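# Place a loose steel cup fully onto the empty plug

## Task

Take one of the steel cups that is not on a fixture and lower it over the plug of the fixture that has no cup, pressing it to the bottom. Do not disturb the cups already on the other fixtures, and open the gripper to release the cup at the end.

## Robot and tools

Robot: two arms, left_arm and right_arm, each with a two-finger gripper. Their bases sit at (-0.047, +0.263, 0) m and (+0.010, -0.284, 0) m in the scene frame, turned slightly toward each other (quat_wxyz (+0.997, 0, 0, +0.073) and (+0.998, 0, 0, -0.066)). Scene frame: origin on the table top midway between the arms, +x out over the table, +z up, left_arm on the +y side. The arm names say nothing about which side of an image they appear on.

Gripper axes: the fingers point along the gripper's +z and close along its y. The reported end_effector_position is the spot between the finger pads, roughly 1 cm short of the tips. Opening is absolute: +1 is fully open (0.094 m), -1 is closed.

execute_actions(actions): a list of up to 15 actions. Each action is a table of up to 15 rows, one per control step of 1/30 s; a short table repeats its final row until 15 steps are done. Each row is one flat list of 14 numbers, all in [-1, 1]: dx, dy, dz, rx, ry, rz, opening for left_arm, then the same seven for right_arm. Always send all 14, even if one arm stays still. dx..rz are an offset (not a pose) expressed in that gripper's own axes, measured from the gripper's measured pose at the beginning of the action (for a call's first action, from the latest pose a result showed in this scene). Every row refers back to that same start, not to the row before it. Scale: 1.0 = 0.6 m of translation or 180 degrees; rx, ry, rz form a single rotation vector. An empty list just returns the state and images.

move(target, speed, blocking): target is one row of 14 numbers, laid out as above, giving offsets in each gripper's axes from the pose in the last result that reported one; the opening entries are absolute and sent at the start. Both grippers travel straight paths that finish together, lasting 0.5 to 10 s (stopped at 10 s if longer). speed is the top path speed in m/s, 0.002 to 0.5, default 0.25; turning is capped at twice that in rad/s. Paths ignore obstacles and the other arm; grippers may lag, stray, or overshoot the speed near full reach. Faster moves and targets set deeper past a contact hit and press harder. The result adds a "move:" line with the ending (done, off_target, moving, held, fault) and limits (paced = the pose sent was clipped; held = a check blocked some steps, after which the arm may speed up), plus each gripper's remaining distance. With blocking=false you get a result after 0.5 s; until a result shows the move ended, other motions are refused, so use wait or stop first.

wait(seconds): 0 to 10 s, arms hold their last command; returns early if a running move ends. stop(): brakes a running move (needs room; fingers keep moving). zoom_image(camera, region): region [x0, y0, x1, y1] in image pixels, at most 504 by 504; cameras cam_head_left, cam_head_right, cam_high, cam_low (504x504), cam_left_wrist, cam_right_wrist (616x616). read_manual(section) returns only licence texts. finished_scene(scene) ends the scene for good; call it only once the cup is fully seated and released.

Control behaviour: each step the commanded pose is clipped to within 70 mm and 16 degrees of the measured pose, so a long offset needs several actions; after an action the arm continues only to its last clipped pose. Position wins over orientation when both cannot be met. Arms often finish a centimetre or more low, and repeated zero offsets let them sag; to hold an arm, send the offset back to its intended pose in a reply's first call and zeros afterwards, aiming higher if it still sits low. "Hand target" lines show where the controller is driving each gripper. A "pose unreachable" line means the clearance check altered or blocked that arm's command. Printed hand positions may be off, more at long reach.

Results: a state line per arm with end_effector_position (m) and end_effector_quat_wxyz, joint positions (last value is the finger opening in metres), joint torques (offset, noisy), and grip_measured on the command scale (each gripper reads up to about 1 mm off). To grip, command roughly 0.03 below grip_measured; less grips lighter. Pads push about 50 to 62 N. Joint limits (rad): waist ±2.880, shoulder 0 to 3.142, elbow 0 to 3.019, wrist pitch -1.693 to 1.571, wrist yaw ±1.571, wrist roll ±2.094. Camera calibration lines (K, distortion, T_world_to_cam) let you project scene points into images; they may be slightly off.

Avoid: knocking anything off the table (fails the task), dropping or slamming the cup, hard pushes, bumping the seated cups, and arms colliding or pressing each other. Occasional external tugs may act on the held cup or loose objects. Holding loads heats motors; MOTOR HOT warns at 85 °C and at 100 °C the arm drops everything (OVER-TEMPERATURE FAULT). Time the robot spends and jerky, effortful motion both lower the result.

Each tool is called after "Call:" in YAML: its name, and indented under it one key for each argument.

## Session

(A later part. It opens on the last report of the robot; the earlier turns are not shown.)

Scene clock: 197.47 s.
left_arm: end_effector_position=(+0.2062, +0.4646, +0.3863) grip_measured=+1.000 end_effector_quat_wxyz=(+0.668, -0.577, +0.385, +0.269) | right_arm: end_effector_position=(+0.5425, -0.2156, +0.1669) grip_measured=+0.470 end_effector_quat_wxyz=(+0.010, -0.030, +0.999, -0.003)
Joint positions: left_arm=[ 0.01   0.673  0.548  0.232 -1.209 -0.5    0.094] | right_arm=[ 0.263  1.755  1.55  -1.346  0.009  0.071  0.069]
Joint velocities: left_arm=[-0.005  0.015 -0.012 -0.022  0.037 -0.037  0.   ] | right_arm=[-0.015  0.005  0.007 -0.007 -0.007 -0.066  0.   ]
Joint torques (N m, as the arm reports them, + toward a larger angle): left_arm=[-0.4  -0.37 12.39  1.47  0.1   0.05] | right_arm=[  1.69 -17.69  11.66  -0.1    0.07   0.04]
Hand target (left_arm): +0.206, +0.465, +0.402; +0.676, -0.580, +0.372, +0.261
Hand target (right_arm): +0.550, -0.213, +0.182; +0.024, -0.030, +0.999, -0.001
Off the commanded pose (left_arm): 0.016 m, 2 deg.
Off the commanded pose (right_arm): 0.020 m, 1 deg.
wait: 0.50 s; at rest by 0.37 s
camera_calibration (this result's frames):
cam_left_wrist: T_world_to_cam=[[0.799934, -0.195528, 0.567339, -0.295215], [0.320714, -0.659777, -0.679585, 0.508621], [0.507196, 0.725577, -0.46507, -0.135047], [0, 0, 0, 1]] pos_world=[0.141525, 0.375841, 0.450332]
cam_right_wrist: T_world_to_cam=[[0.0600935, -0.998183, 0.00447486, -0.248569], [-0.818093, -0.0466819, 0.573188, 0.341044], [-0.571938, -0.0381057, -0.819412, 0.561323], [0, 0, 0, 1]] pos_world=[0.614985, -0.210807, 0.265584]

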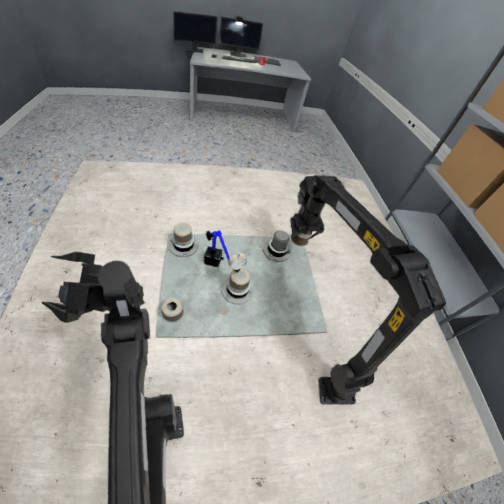

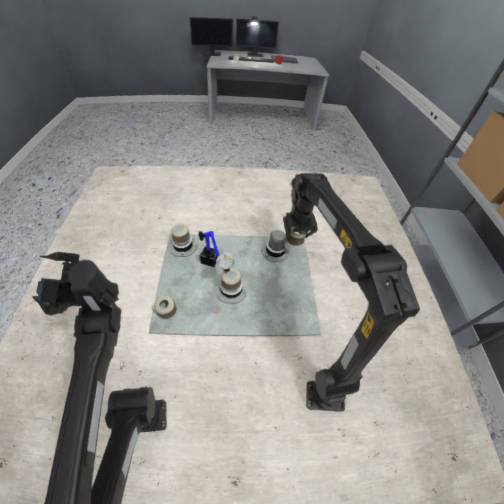

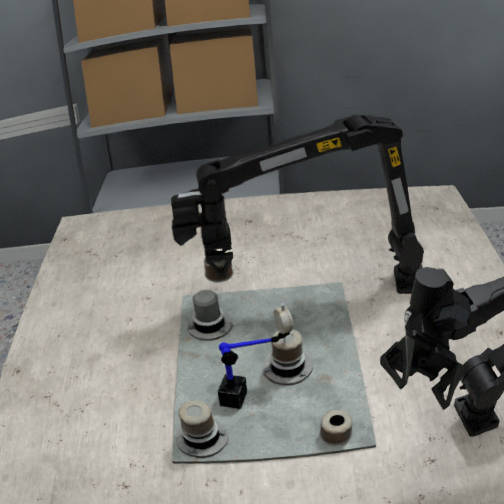

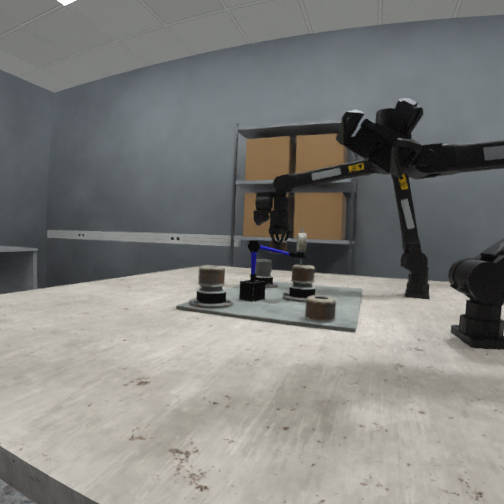

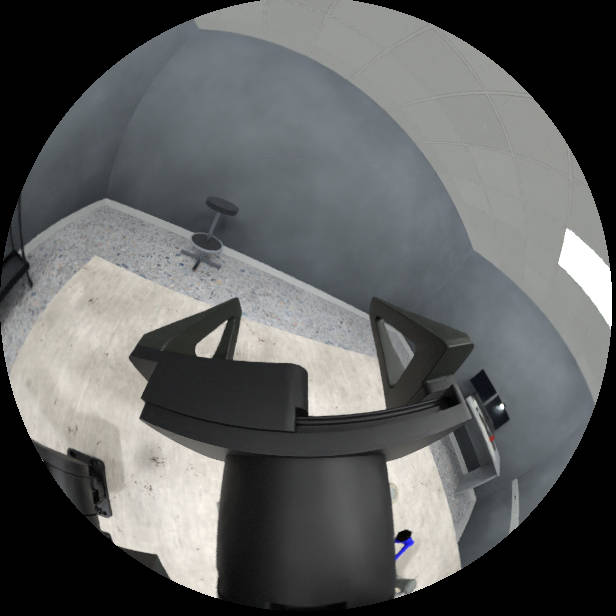

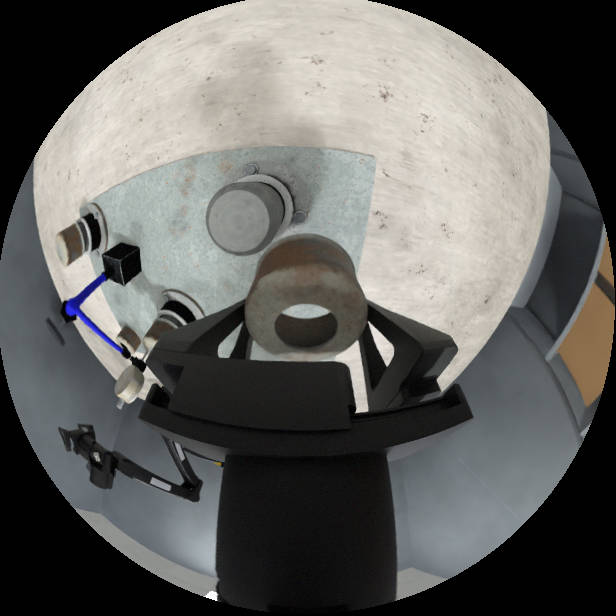

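Call:
execute_actions:
  actions:
    - [[-0.0216,-0.0148,0.001,0.0016,-0.0036,-0.0099,1,-0.02525,0.01375,-0.01936,-0.00058,-0.00725,-0.00427,0.437],[-0.0216,-0.0148,0.001,0.0016,-0.0036,-0.0099,1,-0.02844,0.01797,-0.01865,-0.00058,-0.00696,-0.00552,0.437],[-0.0216,-0.0148,0.001,0.0016,-0.0036,-0.0099,1,-0.03332,0.02442,-0.01756,-0.00059,-0.00652,-0.00743,0.437],[-0.0216,-0.0148,0.001,0.0016,-0.0036,-0.0099,1,-0.03949,0.03258,-0.01618,-0.0006,-0.00597,-0.00986,0.437],[-0.0216,-0.0148,0.001,0.0016,-0.0036,-0.0099,1,-0.0466,0.04198,-0.0146,-0.00061,-0.00533,-0.01264,0.437],[-0.0216,-0.0148,0.001,0.0016,-0.0036,-0.0099,1,-0.05426,0.05211,-0.01289,-0.00062,-0.00465,-0.01565,0.437],[-0.0216,-0.0148,0.001,0.0016,-0.0036,-0.0099,1,-0.06212,0.06249,-0.01113,-0.00063,-0.00394,-0.01873,0.437],[-0.0216,-0.0148,0.001,0.0016,-0.0036,-0.0099,1,-0.06978,0.07262,-0.00942,-0.00064,-0.00326,-0.02174,0.437],[-0.0216,-0.0148,0.001,0.0016,-0.0036,-0.0099,1,-0.07689,0.08202,-0.00784,-0.00065,-0.00262,-0.02452,0.437],[-0.0216,-0.0148,0.001,0.0016,-0.0036,-0.0099,1,-0.08306,0.09018,-0.00646,-0.00066,-0.00207,-0.02695,0.437],[-0.0216,-0.0148,0.001,0.0016,-0.0036,-0.0099,1,-0.08794,0.09663,-0.00537,-0.00066,-0.00163,-0.02886,0.437],[-0.0216,-0.0148,0.001,0.0016,-0.0036,-0.0099,1,-0.09113,0.10085,-0.00466,-0.00067,-0.00134,-0.03011,0.437],[-0.0216,-0.0148,0.001,0.0016,-0.0036,-0.0099,1,-0.09228,0.10237,-0.0044,-0.00067,-0.00124,-0.03056,0.437]]

Call:
wait:
  seconds: 0.5

Scene clock: 284.23 s.
left_arm: end_effector_position=(+0.2062, +0.4646, +0.3863) grip_measured=+1.000 end_effector_quat_wxyz=(+0.668, -0.577, +0.385, +0.269) | right_arm: end_effector_position=(+0.5786, -0.1564, +0.1495) grip_measured=+0.470 end_effector_quat_wxyz=(-0.004, -0.077, +0.997, -0.005)
Joint positions: left_arm=[ 0.01   0.673  0.548  0.232 -1.209 -0.5    0.094] | right_arm=[ 0.356  1.904  1.717 -1.394  0.009  0.071  0.069]
Joint velocities: left_arm=[-0.005 -0.015 -0.007 -0.022  0.022 -0.022  0.   ] | right_arm=[ 0.19   0.21   0.129 -0.066 -0.095 -0.007  0.001]
Joint torques (N m, as the arm reports them, + toward a larger angle): left_arm=[-0.38 -0.43 12.39  1.47  0.1   0.05] | right_arm=[  0.46 -19.87  13.35  -0.43   0.06   0.  ]
Hand target (left_arm): +0.206, +0.465, +0.402; +0.676, -0.580, +0.372, +0.261
Hand target (right_arm): +0.592, -0.151, +0.170; +0.013, -0.078, +0.997, -0.002
Off the commanded pose (left_arm): 0.016 m, 2 deg.
Off the commanded pose (right_arm): 0.026 m, 2 deg.
camera_calibration (this result's frames):
cam_left_wrist: T_world_to_cam=[[0.799934, -0.195528, 0.567339, -0.295215], [0.320714, -0.659777, -0.679585, 0.508621], [0.507196, 0.725577, -0.46507, -0.135047], [0, 0, 0, 1]] pos_world=[0.141525, 0.375841, 0.450332]
cam_right_wrist: T_world_to_cam=[[0.152394, -0.988298, 0.00660033, -0.243742], [-0.793282, -0.118334, 0.597245, 0.354111], [-0.589475, -0.0962523, -0.802032, 0.568478], [0, 0, 0, 1]] pos_world=[0.653158, -0.144269, 0.246055]

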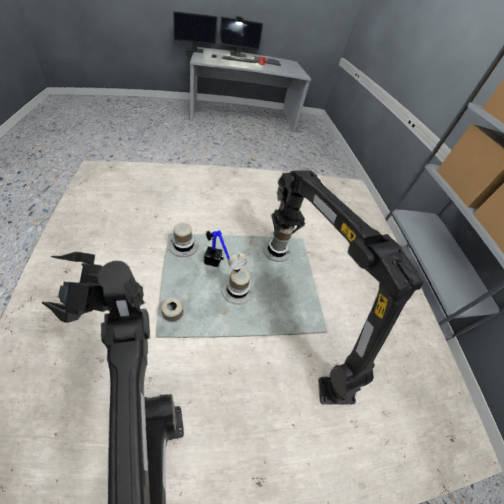

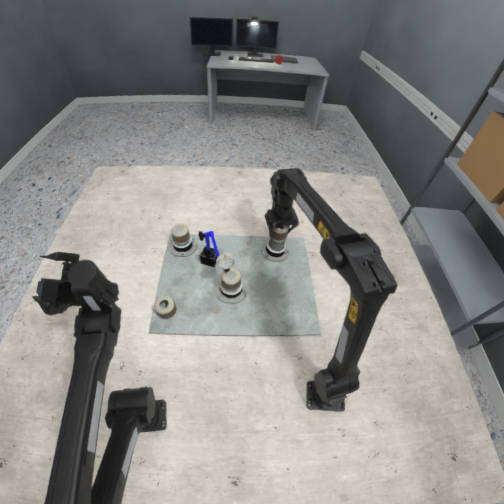

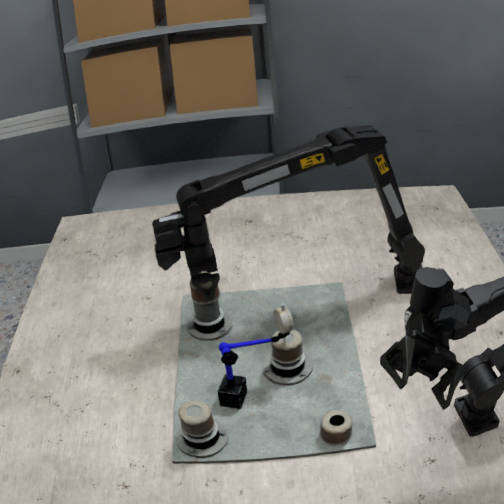

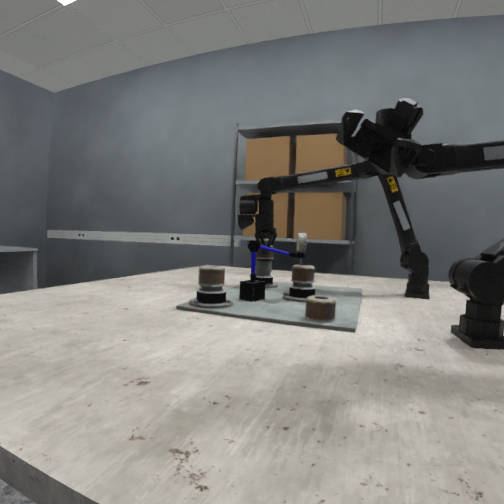

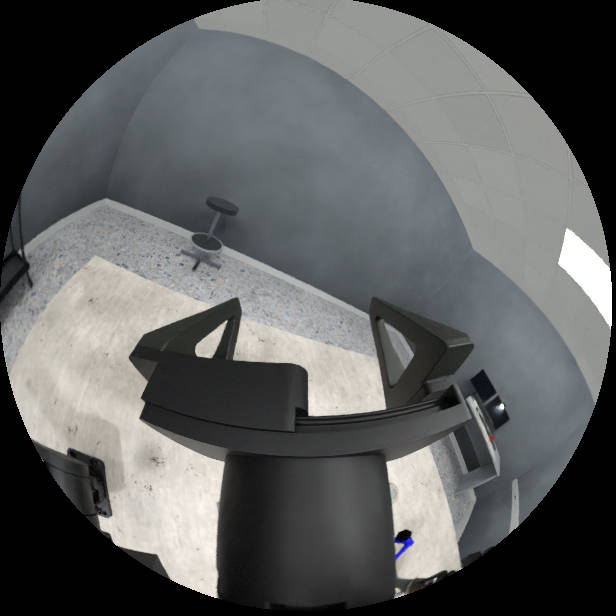

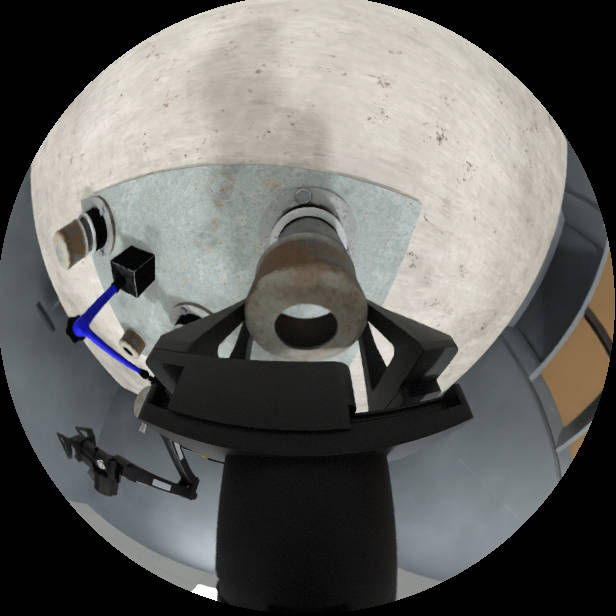

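Scene clock: 284.73 s.
left_arm: end_effector_position=(+0.2062, +0.4646, +0.3863) grip_measured=+1.000 end_effector_quat_wxyz=(+0.668, -0.577, +0.385, +0.269) | right_arm: end_effector_position=(+0.5771, -0.1515, +0.1459) grip_measured=+0.470 end_effector_quat_wxyz=(-0.011, -0.081, +0.997, -0.007)
Joint positions: left_arm=[ 0.01   0.673  0.548  0.232 -1.209 -0.5    0.094] | right_arm=[ 0.365  1.914  1.723 -1.404  0.01   0.071  0.069]
Joint velocities: left_arm=[-0.005 -0.005 -0.007  0.007 -0.066 -0.037  0.   ] | right_arm=[ 0.005 -0.005  0.002 -0.002 -0.007  0.022 -0.001]
Joint torques (N m, as the arm reports them, + toward a larger angle): left_arm=[-0.39 -0.47 12.39  1.47  0.1   0.05] | right_arm=[  0.92 -19.84  13.57  -0.25   0.02   0.  ]
Hand target (left_arm): +0.206, +0.465, +0.402; +0.676, -0.580, +0.372, +0.261
Hand target (right_arm): +0.592, -0.151, +0.170; +0.013, -0.078, +0.997, -0.002
Off the commanded pose (left_arm): 0.016 m, 2 deg.
Off the commanded pose (right_arm): 0.030 m, 3 deg.
wait: 0.50 s; at rest by 0.23 s
camera_calibration (this result's frames):
cam_left_wrist: T_world_to_cam=[[0.799934, -0.195528, 0.567339, -0.295215], [0.320714, -0.659777, -0.679585, 0.508621], [0.507196, 0.725577, -0.46507, -0.135047], [0, 0, 0, 1]] pos_world=[0.141525, 0.375841, 0.450332]
cam_right_wrist: T_world_to_cam=[[0.161561, -0.986824, 0.00877496, -0.244003], [-0.783819, -0.122913, 0.608704, 0.347911], [-0.599605, -0.105221, -0.793349, 0.568364], [0, 0, 0, 1]] pos_world=[0.652915, -0.138222, 0.241277]

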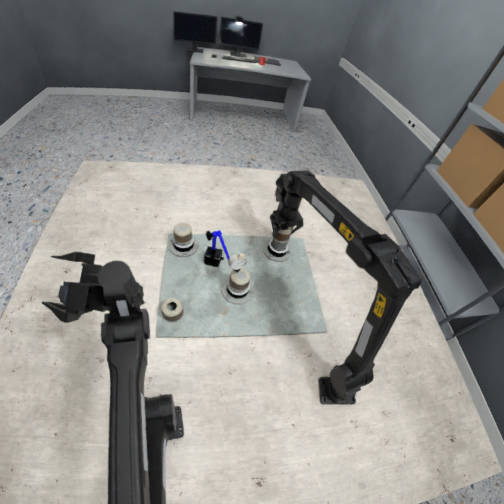

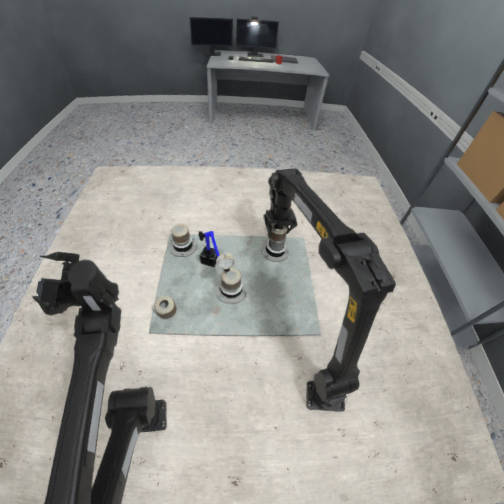

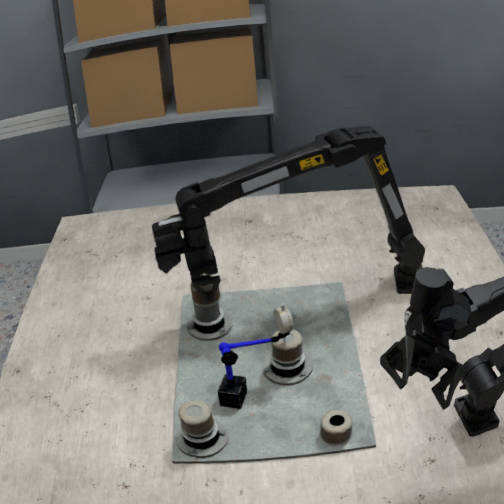

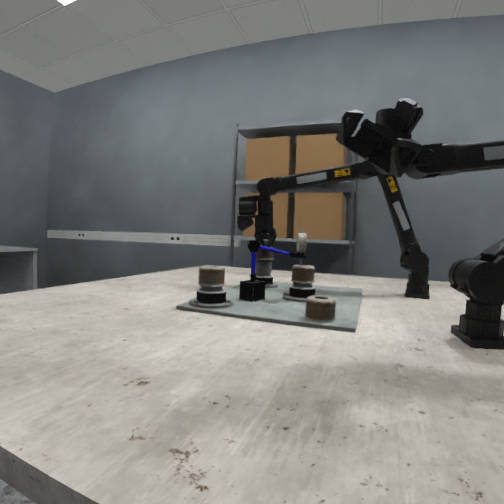

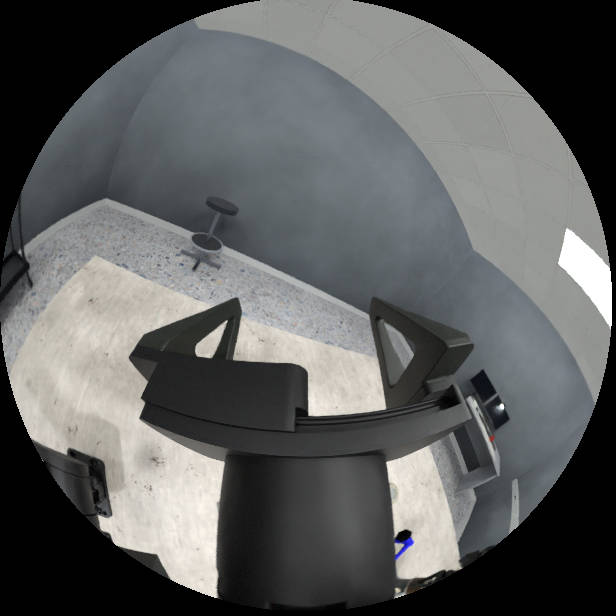

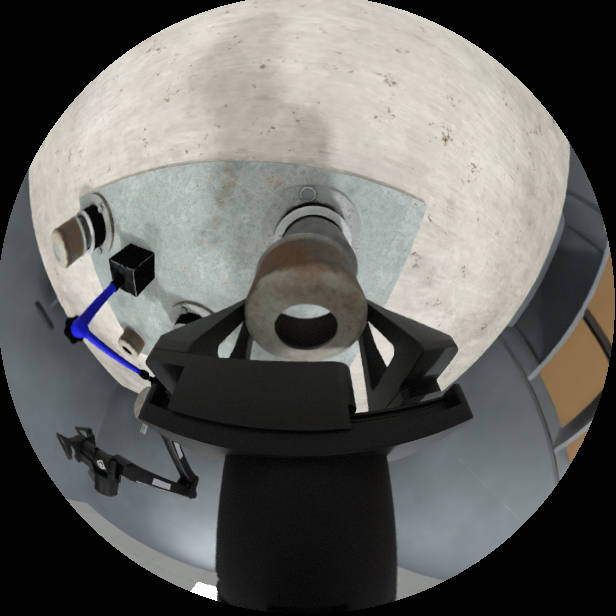

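Call:
zoom_image:
  camera: "cam_low"
  region: [235, 225, 305, 295]

Call:
zoom_image:
  camera: "cam_high"
  region: [170, 265, 250, 345]

Call:
zoom_image:
  camera: "cam_right_wrist"
  region: [226, 180, 386, 340]

Region (235, 225, 305, 295) of cam_low's 504x504 image, scaled by 7.200, with more detail than that image has.

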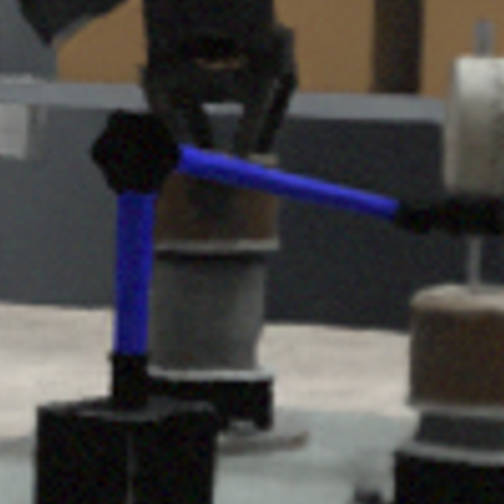

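Region (170, 265, 250, 345) of cam_high's 504x504 image, scaled by 6.300, with more detail than that image has.

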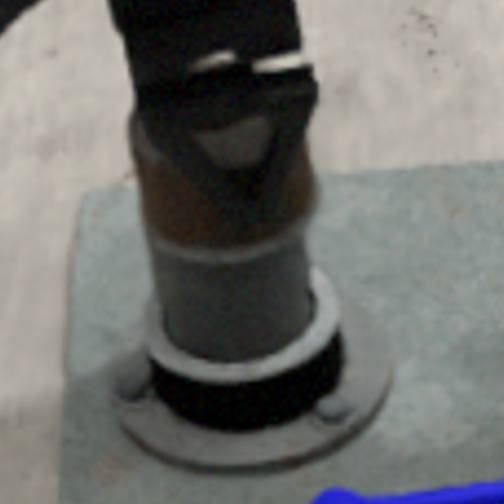

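Region (226, 180, 386, 340) of cam_right_wrist's 616x616 image, scaled by 3.150, with more detail than that image has.

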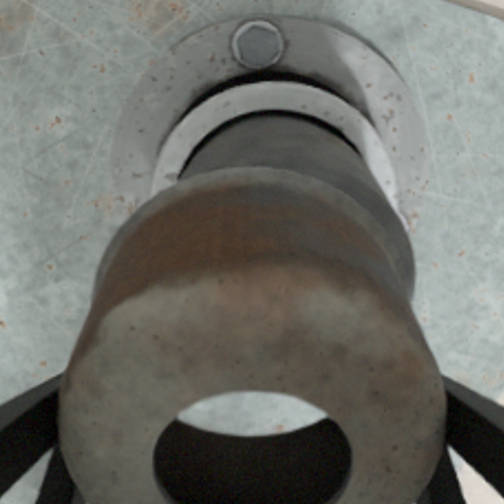

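Call:
execute_actions:
  actions:
    - [[-0.0216,-0.0148,0.001,0.0016,-0.0036,-0.0099,1,-0.03425,-0.00957,-0.04145,-0.00163,-0.02397,0.00366,0.437],[-0.0216,-0.0148,0.001,0.0016,-0.0036,-0.0099,1,-0.03528,-0.01085,-0.04189,-0.00166,-0.02467,0.00408,0.437],[-0.0216,-0.0148,0.001,0.0016,-0.0036,-0.0099,1,-0.03632,-0.01213,-0.04232,-0.0017,-0.02537,0.00449,0.437],[-0.0216,-0.0148,0.001,0.0016,-0.0036,-0.0099,1,-0.03735,-0.01341,-0.04276,-0.00173,-0.02607,0.00491,0.437],[-0.0216,-0.0148,0.001,0.0016,-0.0036,-0.0099,1,-0.03839,-0.01469,-0.0432,-0.00176,-0.02677,0.00533,0.437],[-0.0216,-0.0148,0.001,0.0016,-0.0036,-0.0099,1,-0.03942,-0.01597,-0.04363,-0.0018,-0.02747,0.00574,0.437],[-0.0216,-0.0148,0.001,0.0016,-0.0036,-0.0099,1,-0.04046,-0.01725,-0.04407,-0.00183,-0.02817,0.00616,0.437],[-0.0216,-0.0148,0.001,0.0016,-0.0036,-0.0099,1,-0.04149,-0.01853,-0.0445,-0.00187,-0.02887,0.00657,0.437],[-0.0216,-0.0148,0.001,0.0016,-0.0036,-0.0099,1,-0.04253,-0.01981,-0.04494,-0.0019,-0.02957,0.00699,0.437],[-0.0216,-0.0148,0.001,0.0016,-0.0036,-0.0099,1,-0.04356,-0.02109,-0.04538,-0.00193,-0.03027,0.00741,0.437],[-0.0216,-0.0148,0.001,0.0016,-0.0036,-0.0099,1,-0.0446,-0.02237,-0.04581,-0.00197,-0.03097,0.00782,0.437],[-0.0216,-0.0148,0.001,0.0016,-0.0036,-0.0099,1,-0.04563,-0.02365,-0.04625,-0.002,-0.03167,0.00824,0.437]]

Call:
wait:
  seconds: 0.4

Scene clock: 317.33 s.
left_arm: end_effector_position=(+0.2062, +0.4646, +0.3863) grip_measured=+1.000 end_effector_quat_wxyz=(+0.668, -0.577, +0.385, +0.269) | right_arm: end_effector_position=(+0.5832, -0.1567, +0.1458) grip_measured=+0.470 end_effector_quat_wxyz=(-0.002, -0.076, +0.997, -0.005)
Joint positions: left_arm=[ 0.01   0.673  0.548  0.232 -1.209 -0.5    0.094] | right_arm=[ 0.354  1.914  1.723 -1.384  0.01   0.071  0.069]
Joint velocities: left_arm=[ 0.005 -0.015 -0.002 -0.002  0.022 -0.007  0.   ] | right_arm=[-0.054 -0.005  0.012 -0.007 -0.022  0.037  0.001]
Joint torques (N m, as the arm reports them, + toward a larger angle): left_arm=[-0.42 -0.44 12.4   1.47  0.1   0.05] | right_arm=[  0.41 -20.41  13.48   0.97   0.11  -0.01]
Hand target (left_arm): +0.206, +0.465, +0.402; +0.676, -0.580, +0.372, +0.261
Hand target (right_arm): +0.605, -0.161, +0.174; +0.038, -0.069, +0.997, +0.000
Off the commanded pose (left_arm): 0.016 m, 2 deg.
Off the commanded pose (right_arm): 0.036 m, 5 deg.
camera_calibration (this result's frames):
cam_left_wrist: T_world_to_cam=[[0.799934, -0.195528, 0.567339, -0.295215], [0.320714, -0.659777, -0.679585, 0.508621], [0.507196, 0.725577, -0.46507, -0.135047], [0, 0, 0, 1]] pos_world=[0.141525, 0.375841, 0.450332]
cam_right_wrist: T_world_to_cam=[[0.150481, -0.988585, 0.00738791, -0.243757], [-0.796534, -0.116814, 0.593201, 0.362725], [-0.585567, -0.0951501, -0.80502, 0.566506], [0, 0, 0, 1]] pos_world=[0.65733, -0.1447, 0.242681]

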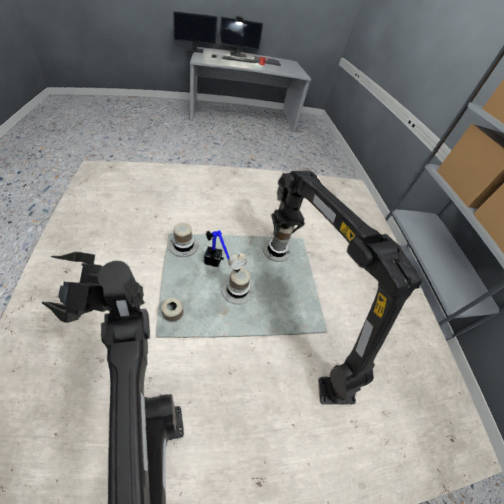

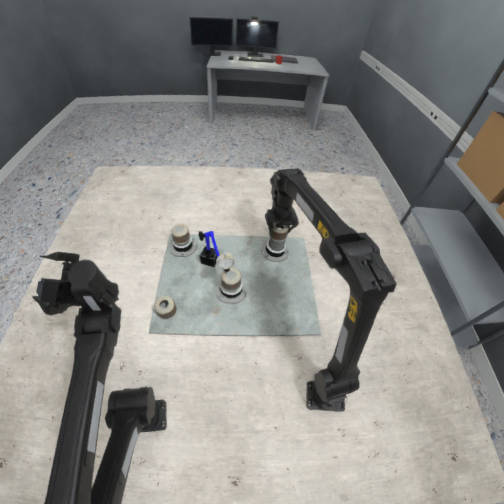

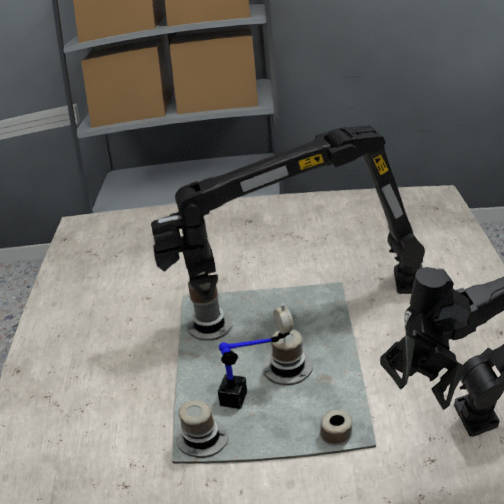

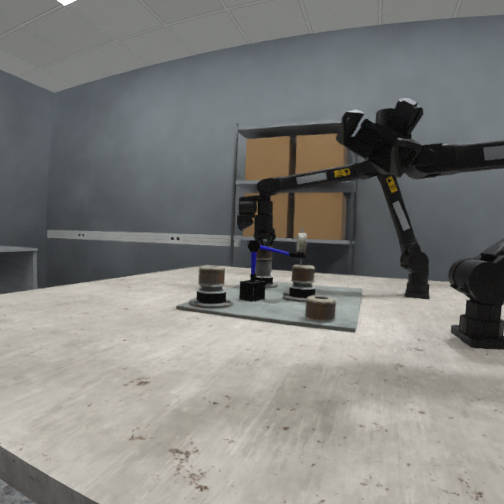

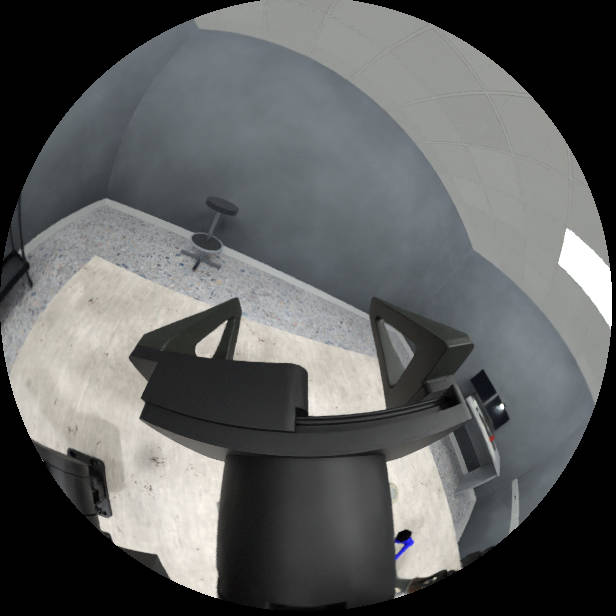

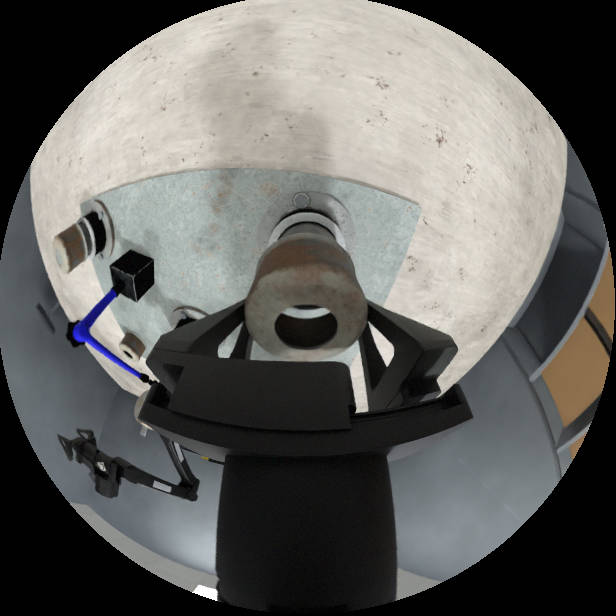

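Scene clock: 317.73 s.
left_arm: end_effector_position=(+0.2062, +0.4646, +0.3863) grip_measured=+1.000 end_effector_quat_wxyz=(+0.668, -0.577, +0.385, +0.269) | right_arm: end_effector_position=(+0.5836, -0.1585, +0.1458) grip_measured=+0.470 end_effector_quat_wxyz=(-0.002, -0.074, +0.997, -0.005)
Joint positions: left_arm=[ 0.01   0.673  0.548  0.232 -1.209 -0.5    0.094] | right_arm=[ 0.351  1.914  1.723 -1.384  0.01   0.071  0.069]
Joint velocities: left_arm=[-0.005  0.005 -0.007 -0.007 -0.022  0.007  0.   ] | right_arm=[-0.005 -0.015  0.007  0.022  0.037  0.066  0.001]
Joint torques (N m, as the arm reports them, + toward a larger angle): left_arm=[-0.43 -0.37 12.39  1.47  0.1   0.05] | right_arm=[  0.17 -20.38  13.5    1.05   0.11  -0.02]
Hand target (left_arm): +0.206, +0.465, +0.402; +0.676, -0.580, +0.372, +0.261
Hand target (right_arm): +0.605, -0.161, +0.174; +0.038, -0.069, +0.997, +0.000
Off the commanded pose (left_arm): 0.016 m, 2 deg.
Off the commanded pose (right_arm): 0.036 m, 5 deg.
wait: 0.40 s; at rest by 0.20 s
camera_calibration (this result's frames):
cam_left_wrist: T_world_to_cam=[[0.799934, -0.195528, 0.567339, -0.295215], [0.320714, -0.659777, -0.679585, 0.508621], [0.507196, 0.725577, -0.46507, -0.135047], [0, 0, 0, 1]] pos_world=[0.141525, 0.375841, 0.450332]
cam_right_wrist: T_world_to_cam=[[0.147463, -0.98904, 0.00738791, -0.243855], [-0.796887, -0.114383, 0.593201, 0.363419], [-0.585855, -0.0933627, -0.80502, 0.567017], [0, 0, 0, 1]] pos_world=[0.657753, -0.146676, 0.242681]

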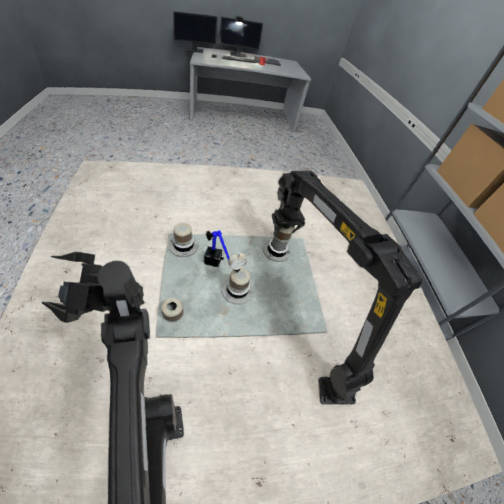

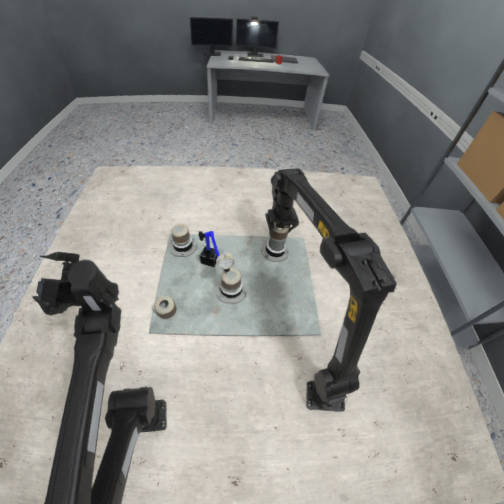

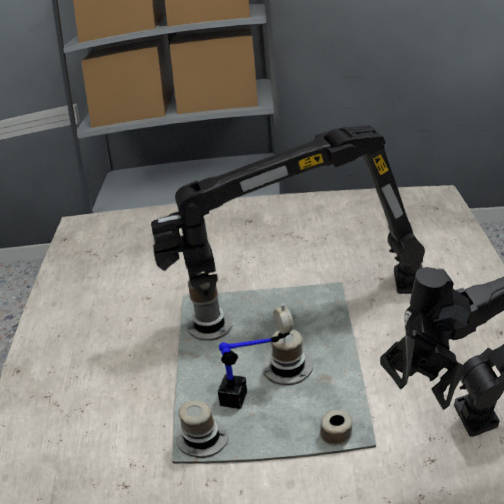

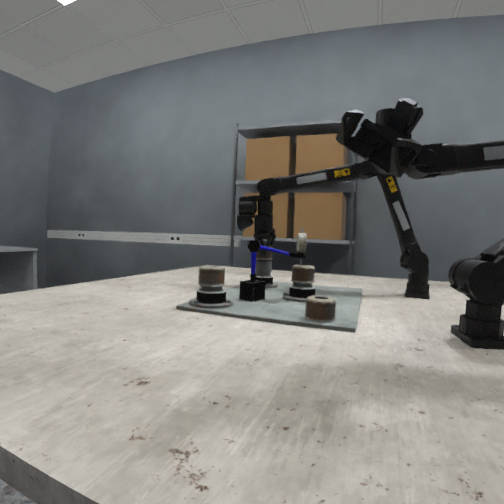

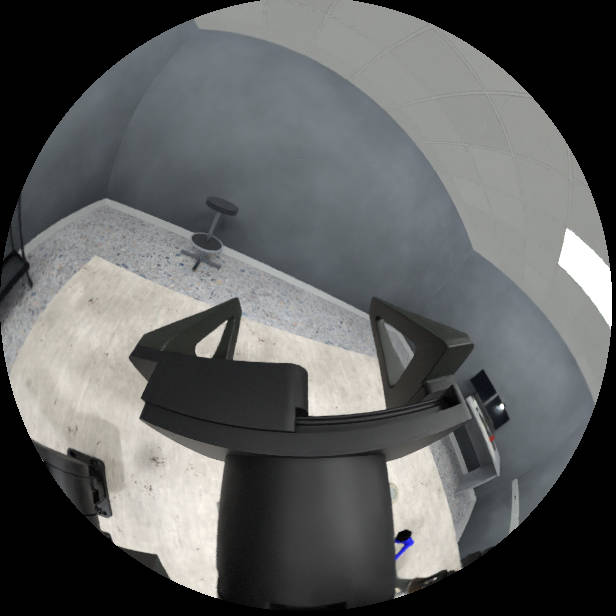

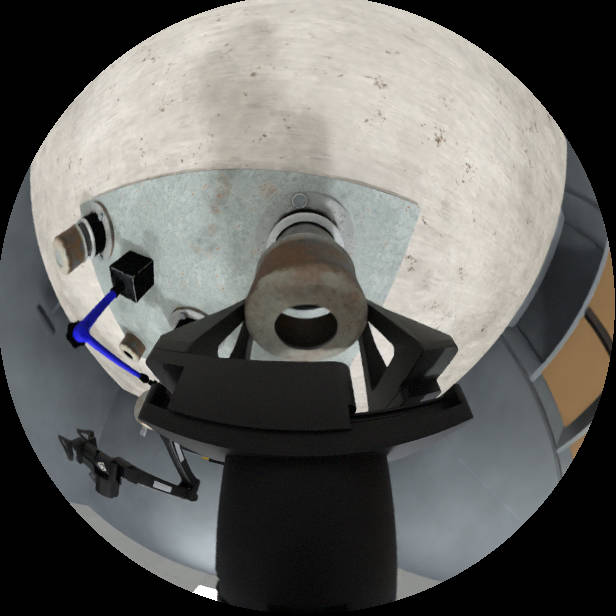

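Call:
zoom_image:
  camera: "cam_low"
  region: [235, 225, 305, 295]

Call:
zoom_image:
  camera: "cam_high"
  region: [170, 265, 250, 345]

Call:
zoom_image:
  camera: "cam_right_wrist"
  region: [226, 180, 386, 340]

Call:
zoom_image:
  camera: "cam_head_right"
  region: [250, 215, 310, 270]

Region (235, 225, 305, 295) of cam_low's 504x504 image, scaled by 7.200, with more detail than that image has.

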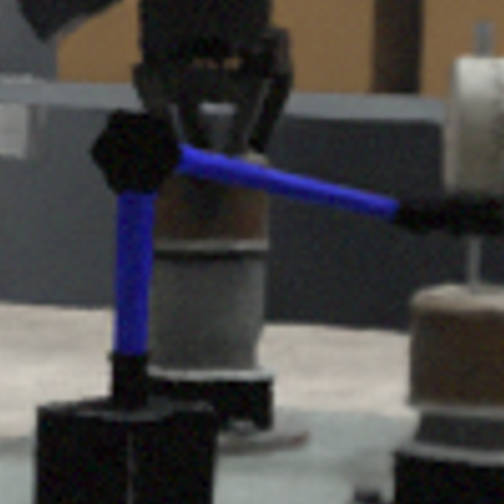

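Region (170, 265, 250, 345) of cam_high's 504x504 image, scaled by 6.300, with more detail than that image has.

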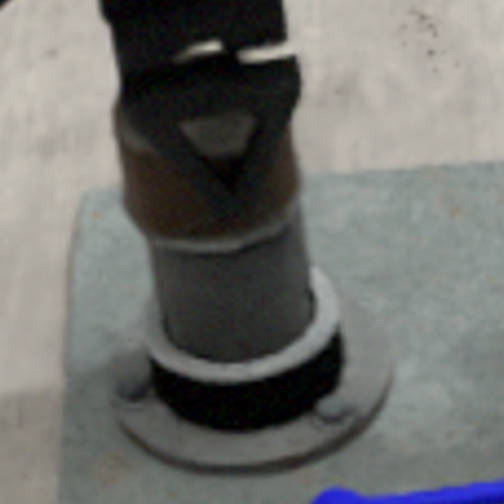

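Region (226, 180, 386, 340) of cam_right_wrist's 616x616 image, scaled by 3.150, with more detail than that image has.

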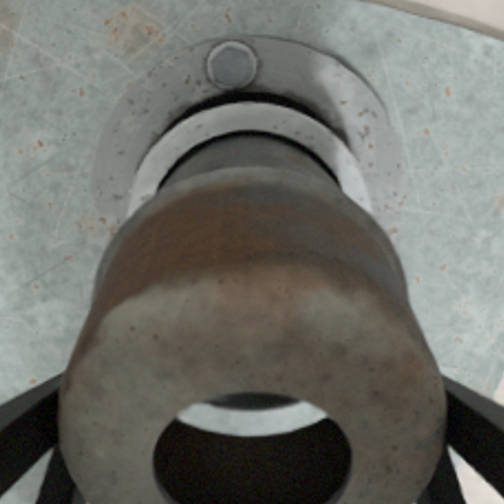

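Region (250, 215, 310, 270) of cam_head_right's 504x504 image, scaled by 8.400, with more detail than that image has; it fills the top 462 rows of this view, and the rest is white.

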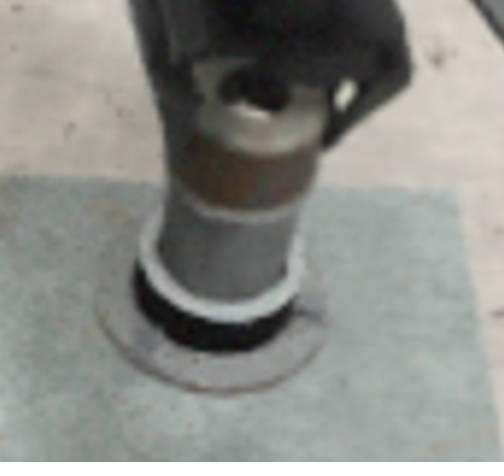

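Call:
zoom_image:
  camera: "cam_high"
  region: [184, 278, 226, 324]

Call:
zoom_image:
  camera: "cam_right_wrist"
  region: [270, 295, 342, 355]

Region (184, 278, 226, 324) of cam_high's 504x504 image, scaled by 10.957, with more detail than that image has; it fills the left 460 columns of this view, and the rest is white.

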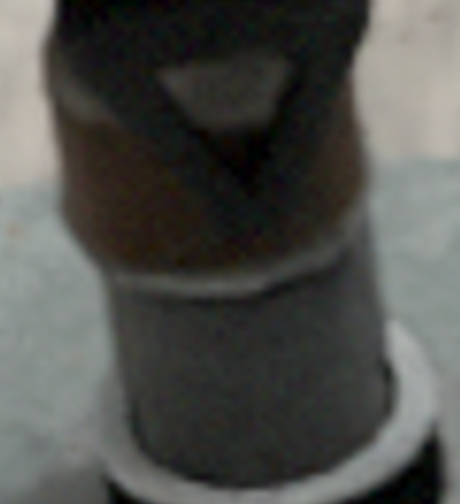

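Region (270, 295, 342, 355) of cam_right_wrist's 616x616 image, scaled by 7.000, with more detail than that image has.

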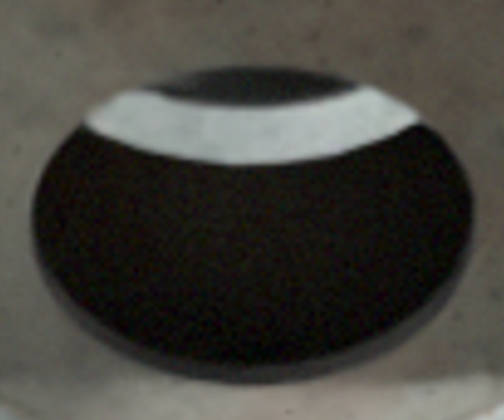

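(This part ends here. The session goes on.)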